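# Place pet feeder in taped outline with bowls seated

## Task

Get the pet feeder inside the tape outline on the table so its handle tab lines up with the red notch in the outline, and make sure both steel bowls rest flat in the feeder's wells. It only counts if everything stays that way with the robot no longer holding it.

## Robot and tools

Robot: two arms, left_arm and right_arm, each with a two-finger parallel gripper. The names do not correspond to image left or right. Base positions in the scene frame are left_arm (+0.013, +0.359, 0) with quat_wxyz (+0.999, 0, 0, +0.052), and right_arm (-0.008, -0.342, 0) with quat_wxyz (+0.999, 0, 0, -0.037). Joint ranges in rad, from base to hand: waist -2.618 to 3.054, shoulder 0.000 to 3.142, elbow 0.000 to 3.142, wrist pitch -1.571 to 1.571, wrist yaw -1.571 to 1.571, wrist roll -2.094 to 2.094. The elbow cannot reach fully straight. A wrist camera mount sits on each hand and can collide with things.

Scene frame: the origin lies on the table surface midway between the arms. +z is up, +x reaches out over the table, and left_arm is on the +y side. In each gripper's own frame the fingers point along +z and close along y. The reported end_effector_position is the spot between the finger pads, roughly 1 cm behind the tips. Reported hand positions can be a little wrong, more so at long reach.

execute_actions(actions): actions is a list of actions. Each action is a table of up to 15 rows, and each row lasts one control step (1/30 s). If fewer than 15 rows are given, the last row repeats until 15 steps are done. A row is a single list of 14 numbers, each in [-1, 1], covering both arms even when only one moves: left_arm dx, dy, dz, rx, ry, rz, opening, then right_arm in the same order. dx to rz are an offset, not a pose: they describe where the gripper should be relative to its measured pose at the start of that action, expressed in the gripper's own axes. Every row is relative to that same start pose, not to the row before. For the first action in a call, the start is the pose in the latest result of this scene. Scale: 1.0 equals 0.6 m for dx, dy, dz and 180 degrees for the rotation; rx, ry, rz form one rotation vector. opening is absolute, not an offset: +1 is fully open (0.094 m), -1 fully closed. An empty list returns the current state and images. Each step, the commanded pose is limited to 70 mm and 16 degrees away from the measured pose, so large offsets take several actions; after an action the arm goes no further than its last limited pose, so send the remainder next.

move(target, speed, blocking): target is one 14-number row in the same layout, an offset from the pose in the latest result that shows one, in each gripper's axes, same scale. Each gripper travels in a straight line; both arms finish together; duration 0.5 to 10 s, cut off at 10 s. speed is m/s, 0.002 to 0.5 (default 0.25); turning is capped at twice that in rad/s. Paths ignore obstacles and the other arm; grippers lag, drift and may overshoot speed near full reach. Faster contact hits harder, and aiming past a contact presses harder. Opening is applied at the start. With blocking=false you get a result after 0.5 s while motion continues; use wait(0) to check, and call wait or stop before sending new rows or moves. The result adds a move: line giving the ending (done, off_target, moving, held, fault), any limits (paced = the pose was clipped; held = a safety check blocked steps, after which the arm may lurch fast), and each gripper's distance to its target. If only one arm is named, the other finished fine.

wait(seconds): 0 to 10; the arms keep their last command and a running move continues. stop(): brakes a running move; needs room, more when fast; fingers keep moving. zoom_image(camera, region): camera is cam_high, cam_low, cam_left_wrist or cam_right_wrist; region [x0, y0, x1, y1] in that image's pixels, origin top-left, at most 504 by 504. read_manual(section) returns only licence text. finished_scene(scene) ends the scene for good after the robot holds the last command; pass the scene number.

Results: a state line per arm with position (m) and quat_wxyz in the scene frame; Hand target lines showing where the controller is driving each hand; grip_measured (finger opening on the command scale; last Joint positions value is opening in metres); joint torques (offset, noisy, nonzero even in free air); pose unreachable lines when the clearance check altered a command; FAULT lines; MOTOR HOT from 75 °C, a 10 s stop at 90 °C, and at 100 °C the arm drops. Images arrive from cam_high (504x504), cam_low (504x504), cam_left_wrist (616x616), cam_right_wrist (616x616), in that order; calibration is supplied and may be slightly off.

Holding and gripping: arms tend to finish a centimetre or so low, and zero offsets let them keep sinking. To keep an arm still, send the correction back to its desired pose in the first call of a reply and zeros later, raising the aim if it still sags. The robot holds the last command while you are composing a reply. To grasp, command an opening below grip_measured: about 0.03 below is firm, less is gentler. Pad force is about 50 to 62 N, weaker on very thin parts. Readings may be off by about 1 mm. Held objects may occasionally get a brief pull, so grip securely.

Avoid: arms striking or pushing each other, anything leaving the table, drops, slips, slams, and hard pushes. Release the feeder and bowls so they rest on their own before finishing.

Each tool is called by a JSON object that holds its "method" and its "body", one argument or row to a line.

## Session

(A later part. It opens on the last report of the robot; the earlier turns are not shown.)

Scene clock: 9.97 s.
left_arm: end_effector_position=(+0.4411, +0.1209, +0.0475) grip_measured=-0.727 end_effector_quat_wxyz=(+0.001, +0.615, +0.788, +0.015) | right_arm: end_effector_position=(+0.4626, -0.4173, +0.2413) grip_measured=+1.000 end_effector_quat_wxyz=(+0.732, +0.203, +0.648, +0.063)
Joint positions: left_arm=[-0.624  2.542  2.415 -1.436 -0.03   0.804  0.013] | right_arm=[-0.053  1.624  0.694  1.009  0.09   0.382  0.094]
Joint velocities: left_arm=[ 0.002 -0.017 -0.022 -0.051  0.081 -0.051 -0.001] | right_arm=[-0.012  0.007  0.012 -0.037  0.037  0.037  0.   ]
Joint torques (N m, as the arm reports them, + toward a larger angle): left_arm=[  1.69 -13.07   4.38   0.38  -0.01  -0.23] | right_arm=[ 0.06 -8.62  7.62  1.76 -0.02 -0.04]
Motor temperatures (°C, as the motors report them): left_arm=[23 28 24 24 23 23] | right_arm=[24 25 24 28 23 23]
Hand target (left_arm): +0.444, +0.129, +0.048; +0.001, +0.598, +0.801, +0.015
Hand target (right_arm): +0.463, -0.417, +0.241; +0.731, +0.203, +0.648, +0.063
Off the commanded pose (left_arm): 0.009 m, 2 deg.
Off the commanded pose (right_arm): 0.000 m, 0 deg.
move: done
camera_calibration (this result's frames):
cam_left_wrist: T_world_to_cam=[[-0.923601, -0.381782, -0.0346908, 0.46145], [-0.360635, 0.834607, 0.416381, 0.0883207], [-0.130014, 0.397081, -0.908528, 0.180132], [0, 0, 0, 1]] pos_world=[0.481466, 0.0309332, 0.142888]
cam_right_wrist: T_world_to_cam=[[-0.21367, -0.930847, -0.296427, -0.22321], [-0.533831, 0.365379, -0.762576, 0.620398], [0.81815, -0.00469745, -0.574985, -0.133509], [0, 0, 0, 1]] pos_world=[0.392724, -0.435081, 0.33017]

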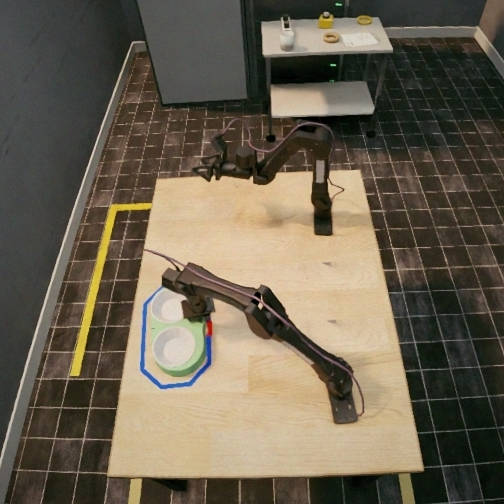

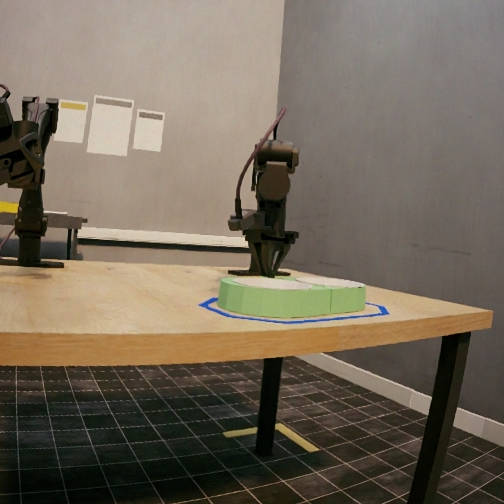

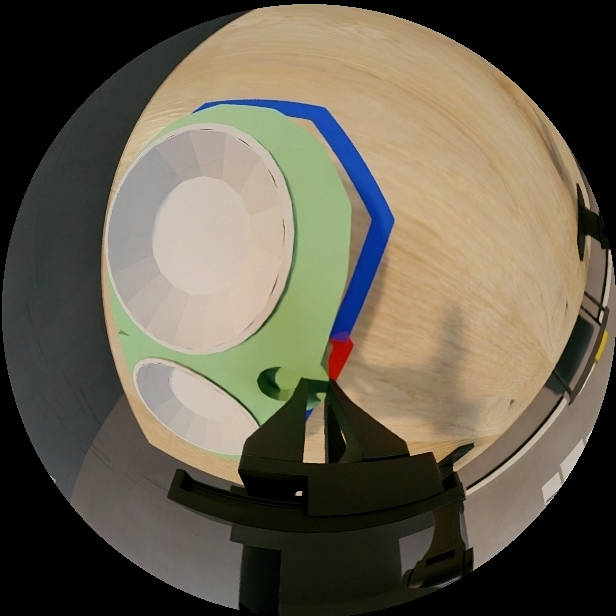

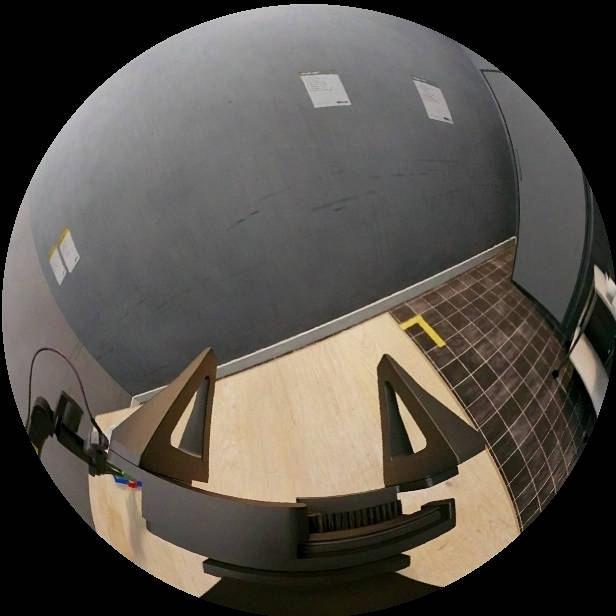

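Nudge +x by ~1.5 cm, then release.

{"method": "move", "body": {
  "target": [0.005,0.033,0,0,0,0,-1, 0,0,0,0,0,0,1],
  "speed": 0.05
}}

{"method": "move", "body": {
  "target": [0,0,0,0,0,0,-0.4, 0,0,0,0,0,0,1]
}}

{"method": "move", "body": {
  "target": [0,0,-0.12,0,0,0,-0.4, 0,0,0,0,0,0,1],
  "speed": 0.15
}}

{"method": "move", "body": {
  "target": [0.2,-0.35,-0.1,0,0,0,-0.4, 0,0,0,0,0,0,1]
}}

{"method": "zoom_image", "body": {
  "camera": "cam_high",
  "region": [100, 250, 280, 420]
}}

Scene clock: 10.87 s.
left_arm: end_effector_position=(+0.4541, +0.1234, +0.0480) grip_measured=-0.727 end_effector_quat_wxyz=(-0.001, +0.619, +0.786, +0.015) | right_arm: end_effector_position=(+0.4625, -0.4173, +0.2416) grip_measured=+1.000 end_effector_quat_wxyz=(+0.732, +0.203, +0.647, +0.063)
Joint positions: left_arm=[-0.606  2.658  2.638 -1.548 -0.029  0.831  0.013] | right_arm=[-0.053  1.624  0.694  1.01   0.09   0.382  0.094]
Joint velocities: left_arm=[ 0.002  0.027  0.066 -0.081 -0.051  0.066 -0.   ] | right_arm=[-0.007 -0.022 -0.007 -0.022 -0.022 -0.037  0.   ]
Joint torques (N m, as the arm reports them, + toward a larger angle): left_arm=[  1.3  -11.89   7.5    0.38   0.03   0.04] | right_arm=[ 0.07 -8.62  7.62  1.77 -0.02 -0.03]
Motor temperatures (°C, as the motors report them): left_arm=[23 28 24 24 23 23] | right_arm=[24 25 24 28 23 23]
Hand target (left_arm): +0.460, +0.129, +0.048; +0.002, +0.615, +0.788, +0.015
Hand target (right_arm): +0.463, -0.417, +0.241; +0.732, +0.203, +0.648, +0.063
Off the commanded pose (left_arm): 0.008 m, 1 deg.
Off the commanded pose (right_arm): 0.000 m, 0 deg.
move: done
camera_calibration (this result's frames):
cam_left_wrist: T_world_to_cam=[[-0.927356, -0.372911, -0.0307883, 0.474816], [-0.350639, 0.837343, 0.419415, 0.0857278], [-0.130624, 0.399742, -0.907273, 0.181205], [0, 0, 0, 1]] pos_world=[0.494053, 0.0328448, 0.143066]
cam_right_wrist: T_world_to_cam=[[-0.213221, -0.930905, -0.29657, -0.223298], [-0.532676, 0.365231, -0.763454, 0.620284], [0.81902, -0.00480891, -0.573745, -0.134016], [0, 0, 0, 1]] pos_world=[0.39256, -0.43506, 0.330445]

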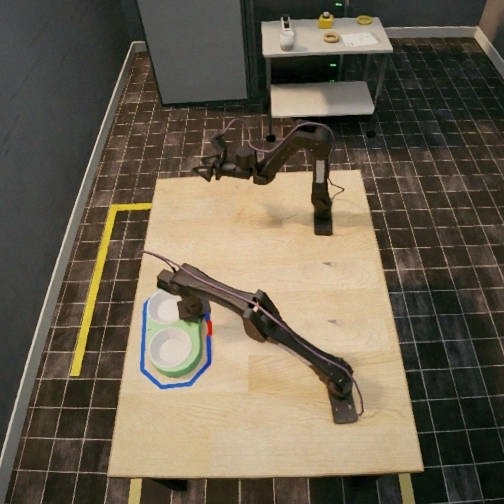

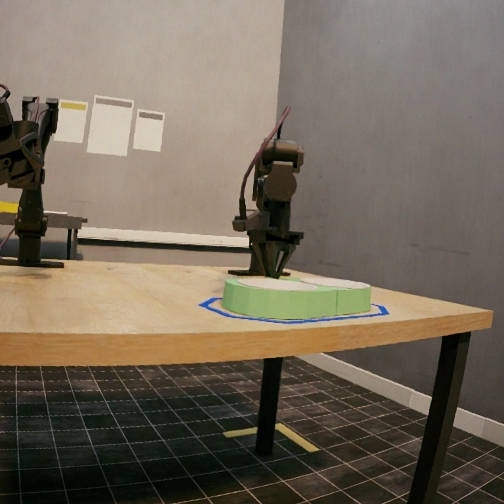

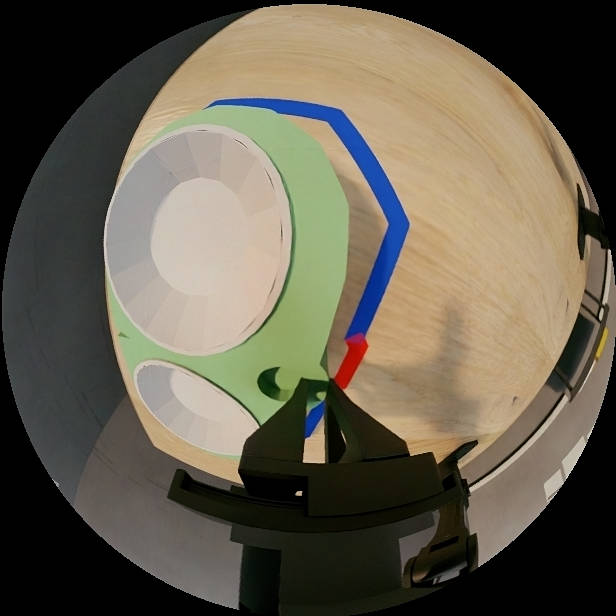

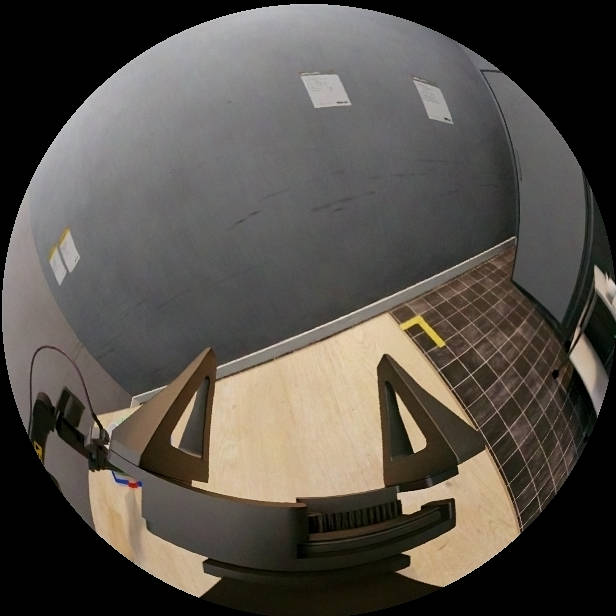

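Scene clock: 11.37 s.
left_arm: end_effector_position=(+0.4541, +0.1235, +0.0479) grip_measured=-0.401 end_effector_quat_wxyz=(-0.001, +0.619, +0.786, +0.015) | right_arm: end_effector_position=(+0.4625, -0.4173, +0.2419) grip_measured=+1.000 end_effector_quat_wxyz=(+0.733, +0.203, +0.647, +0.063)
Joint positions: left_arm=[-0.606  2.659  2.638 -1.548 -0.029  0.831  0.028] | right_arm=[-0.053  1.624  0.694  1.011  0.09   0.382  0.094]
Joint velocities: left_arm=[-0.002 -0.007  0.002 -0.022 -0.022  0.081  0.001] | right_arm=[-0.002 -0.022 -0.037 -0.066  0.066 -0.007  0.   ]
Joint torques (N m, as the arm reports them, + toward a larger angle): left_arm=[  0.05 -12.67   5.55   0.31  -0.02   0.  ] | right_arm=[ 0.07 -8.63  7.6   1.77 -0.02 -0.04]
Motor temperatures (°C, as the motors report them): left_arm=[23 29 24 24 23 23] | right_arm=[24 25 24 28 23 23]
Hand target (left_arm): +0.454, +0.123, +0.048; -0.001, +0.619, +0.786, +0.015
Hand target (right_arm): +0.463, -0.417, +0.242; +0.732, +0.203, +0.647, +0.063
Off the commanded pose (left_arm): 0.000 m, 0 deg.
Off the commanded pose (right_arm): 0.000 m, 0 deg.
move: done
camera_calibration (this result's frames):
cam_left_wrist: T_world_to_cam=[[-0.92736, -0.372896, -0.030842, 0.474838], [-0.350577, 0.837125, 0.419901, 0.0856672], [-0.130761, 0.400212, -0.907046, 0.181085], [0, 0, 0, 1]] pos_world=[0.494058, 0.0328783, 0.142926]
cam_right_wrist: T_world_to_cam=[[-0.212884, -0.930948, -0.296676, -0.223364], [-0.531809, 0.36512, -0.764112, 0.620199], [0.81967, -0.00489234, -0.572815, -0.134396], [0, 0, 0, 1]] pos_world=[0.392437, -0.435045, 0.330651]

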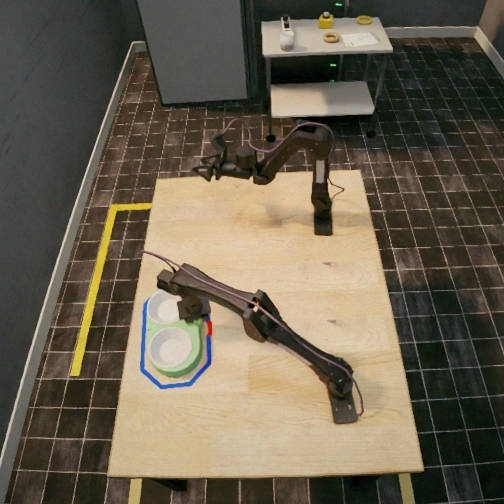

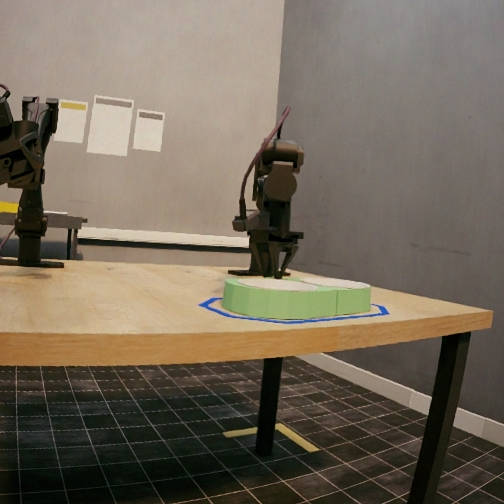

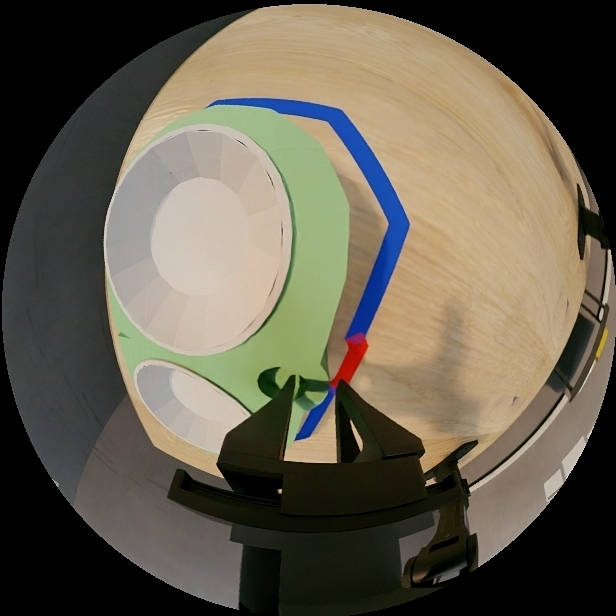

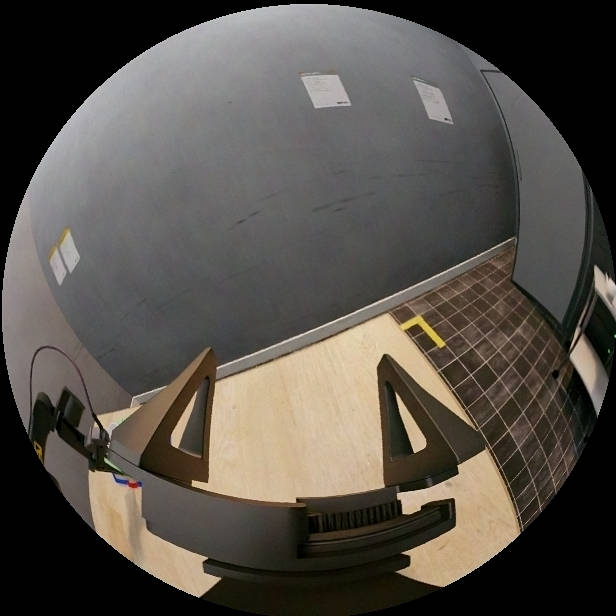

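Scene clock: 12.40 s.
left_arm: end_effector_position=(+0.4562, +0.1223, +0.1197) grip_measured=-0.401 end_effector_quat_wxyz=(+0.067, +0.616, +0.784, +0.026) | right_arm: end_effector_position=(+0.4625, -0.4173, +0.2423) grip_measured=+1.000 end_effector_quat_wxyz=(+0.733, +0.203, +0.646, +0.063)
Joint positions: left_arm=[-0.606  2.504  2.629 -1.554 -0.029  0.831  0.028] | right_arm=[-0.053  1.624  0.694  1.013  0.09   0.382  0.094]
Joint velocities: left_arm=[-0.007 -0.002 -0.012  0.037 -0.022  0.022 -0.001] | right_arm=[-0.002  0.007 -0.007 -0.022 -0.051  0.125  0.   ]
Joint torques (N m, as the arm reports them, + toward a larger angle): left_arm=[ -0.31 -12.29   5.     0.55   0.    -0.02] | right_arm=[ 0.08 -8.61  7.61  1.76 -0.02 -0.03]
Motor temperatures (°C, as the motors report them): left_arm=[23 29 24 24 23 23] | right_arm=[24 25 24 28 23 23]
Hand target (left_arm): +0.453, +0.122, +0.120; +0.063, +0.618, +0.783, +0.026
Hand target (right_arm): +0.463, -0.417, +0.242; +0.733, +0.203, +0.647, +0.063
Off the commanded pose (left_arm): 0.003 m, 8 deg.
Off the commanded pose (right_arm): 0.000 m, 0 deg.
joint sent to its limit (left arm) — the command would take joint 4 (wrist pitch) past its lower limit, so that joint was sent only as far as its limit.
move: off_target (left_arm)
camera_calibration (this result's frames):
cam_left_wrist: T_world_to_cam=[[-0.918243, -0.37791, -0.118381, 0.485503], [-0.395616, 0.861895, 0.317215, 0.0870361], [-0.0178466, 0.338114, -0.940936, 0.207081], [0, 0, 0, 1]] pos_world=[0.483938, 0.0384435, 0.224715]
cam_right_wrist: T_world_to_cam=[[-0.212435, -0.931005, -0.296817, -0.223453], [-0.530652, 0.364971, -0.764987, 0.620084], [0.820536, -0.00500337, -0.571572, -0.134903], [0, 0, 0, 1]] pos_world=[0.392272, -0.435023, 0.330925]

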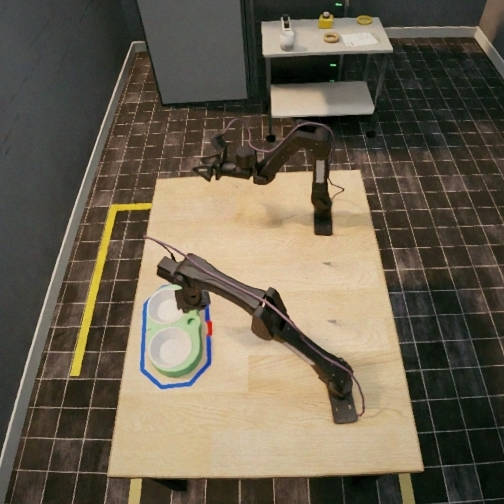

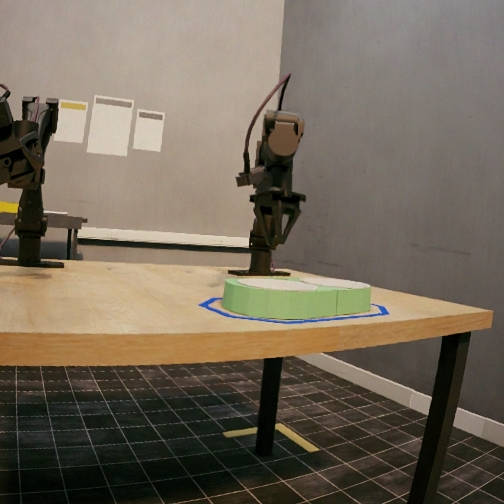

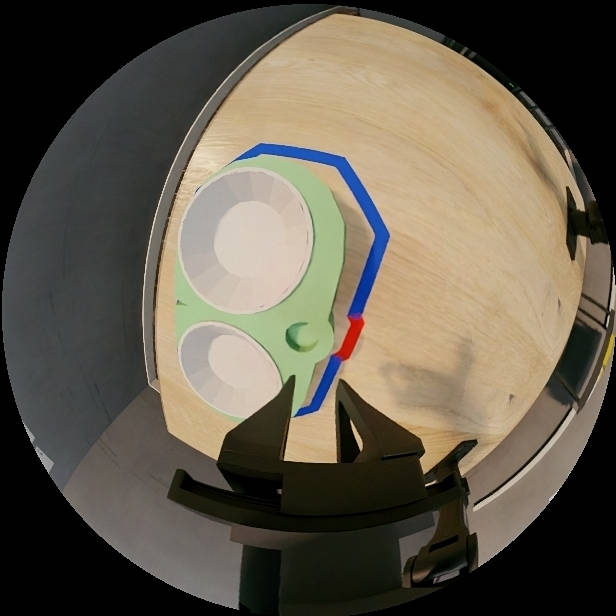

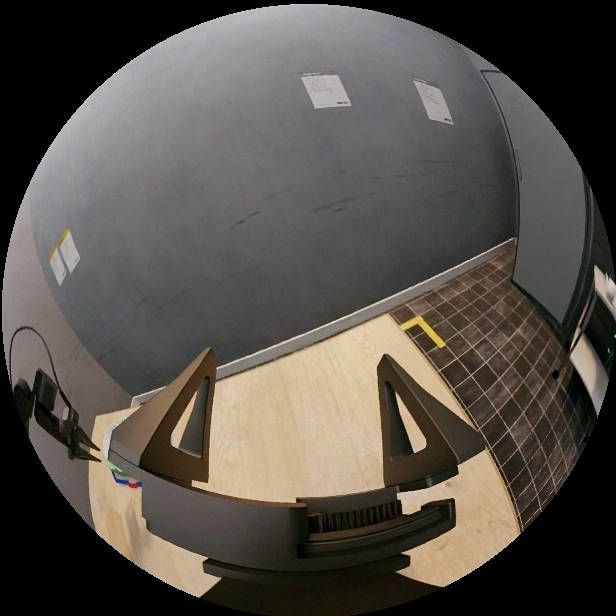

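Scene clock: 13.93 s.
left_arm: end_effector_position=(+0.2194, +0.1916, +0.1438) grip_measured=-0.401 end_effector_quat_wxyz=(+0.064, +0.616, +0.785, +0.024) | right_arm: end_effector_position=(+0.4624, -0.4173, +0.2427) grip_measured=+1.000 end_effector_quat_wxyz=(+0.734, +0.202, +0.646, +0.063)
Joint positions: left_arm=[-0.825  1.43   1.229 -1.245 -0.056  0.613  0.028] | right_arm=[-0.053  1.624  0.694  1.014  0.09   0.382  0.094]
Joint velocities: left_arm=[-0.002 -0.012 -0.007  0.007  0.066  0.007 -0.   ] | right_arm=[ 0.007 -0.007 -0.017  0.037  0.037  0.022  0.   ]
Joint torques (N m, as the arm reports them, + toward a larger angle): left_arm=[-1.06 -5.02  5.26  0.7  -0.08 -0.04] | right_arm=[ 0.06 -8.61  7.61  1.76 -0.02 -0.03]
Motor temperatures (°C, as the motors report them): left_arm=[23 29 24 24 23 23] | right_arm=[24 25 24 28 23 23]
Hand target (left_arm): +0.217, +0.191, +0.144; +0.068, +0.616, +0.784, +0.027
Hand target (right_arm): +0.462, -0.417, +0.242; +0.733, +0.203, +0.646, +0.063
Off the commanded pose (left_arm): 0.002 m, 0 deg.
Off the commanded pose (right_arm): 0.000 m, 0 deg.
move: done
camera_calibration (this result's frames):
cam_left_wrist: T_world_to_cam=[[-0.918565, -0.37901, -0.112207, 0.296563], [-0.394473, 0.86097, 0.321126, -0.0746473], [-0.0251027, 0.339238, -0.940366, 0.203335], [0, 0, 0, 1]] pos_world=[0.248071, 0.10769, 0.248457]
cam_right_wrist: T_world_to_cam=[[-0.211986, -0.931063, -0.296958, -0.223541], [-0.529493, 0.364823, -0.76586, 0.619969], [0.8214, -0.00511416, -0.570329, -0.135409], [0, 0, 0, 1]] pos_world=[0.392107, -0.435002, 0.331199]

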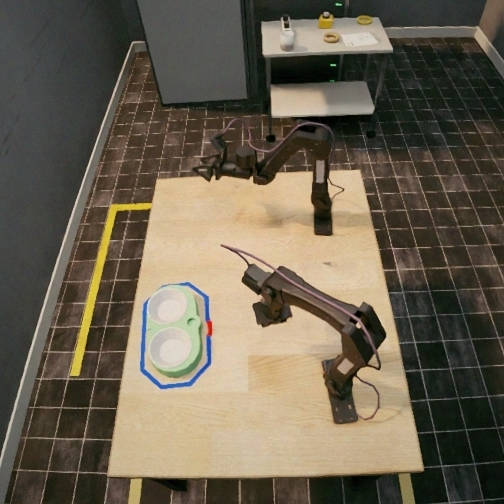

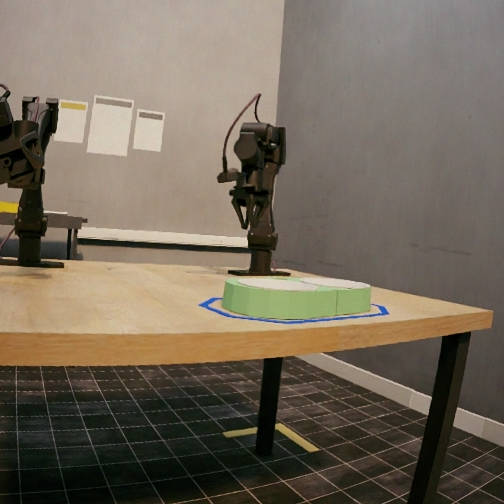

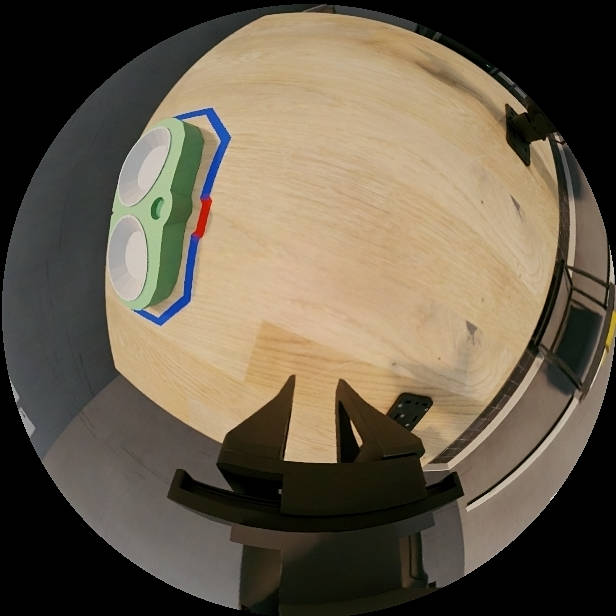

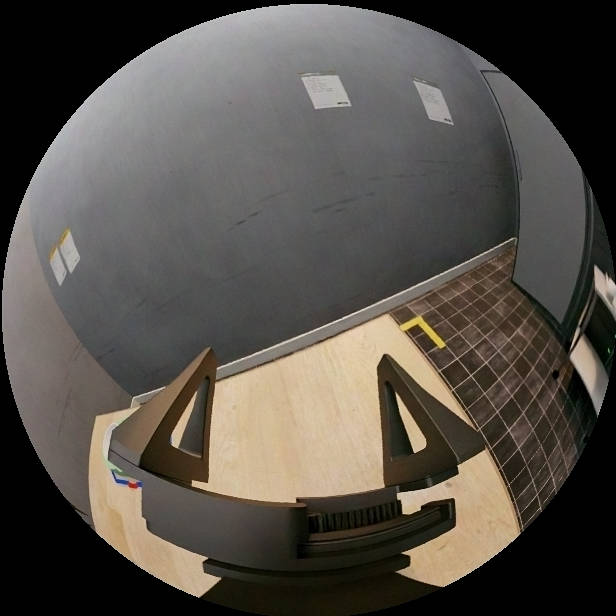

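Region (100, 250, 280, 420) of cam_high's 504x504 image, scaled by 2.800, with more detail than that image has.

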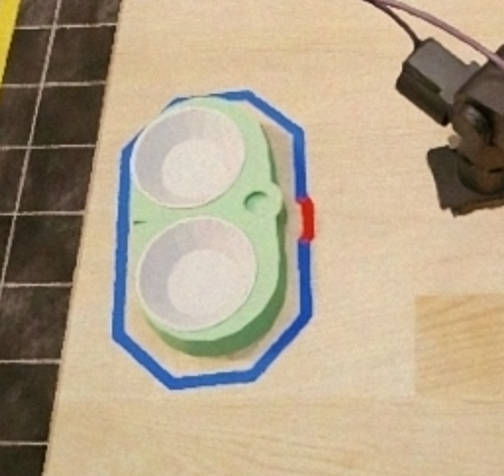

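{"method": "finished_scene", "body": {
  "scene": 2
}}

The scene is finished: the task was done.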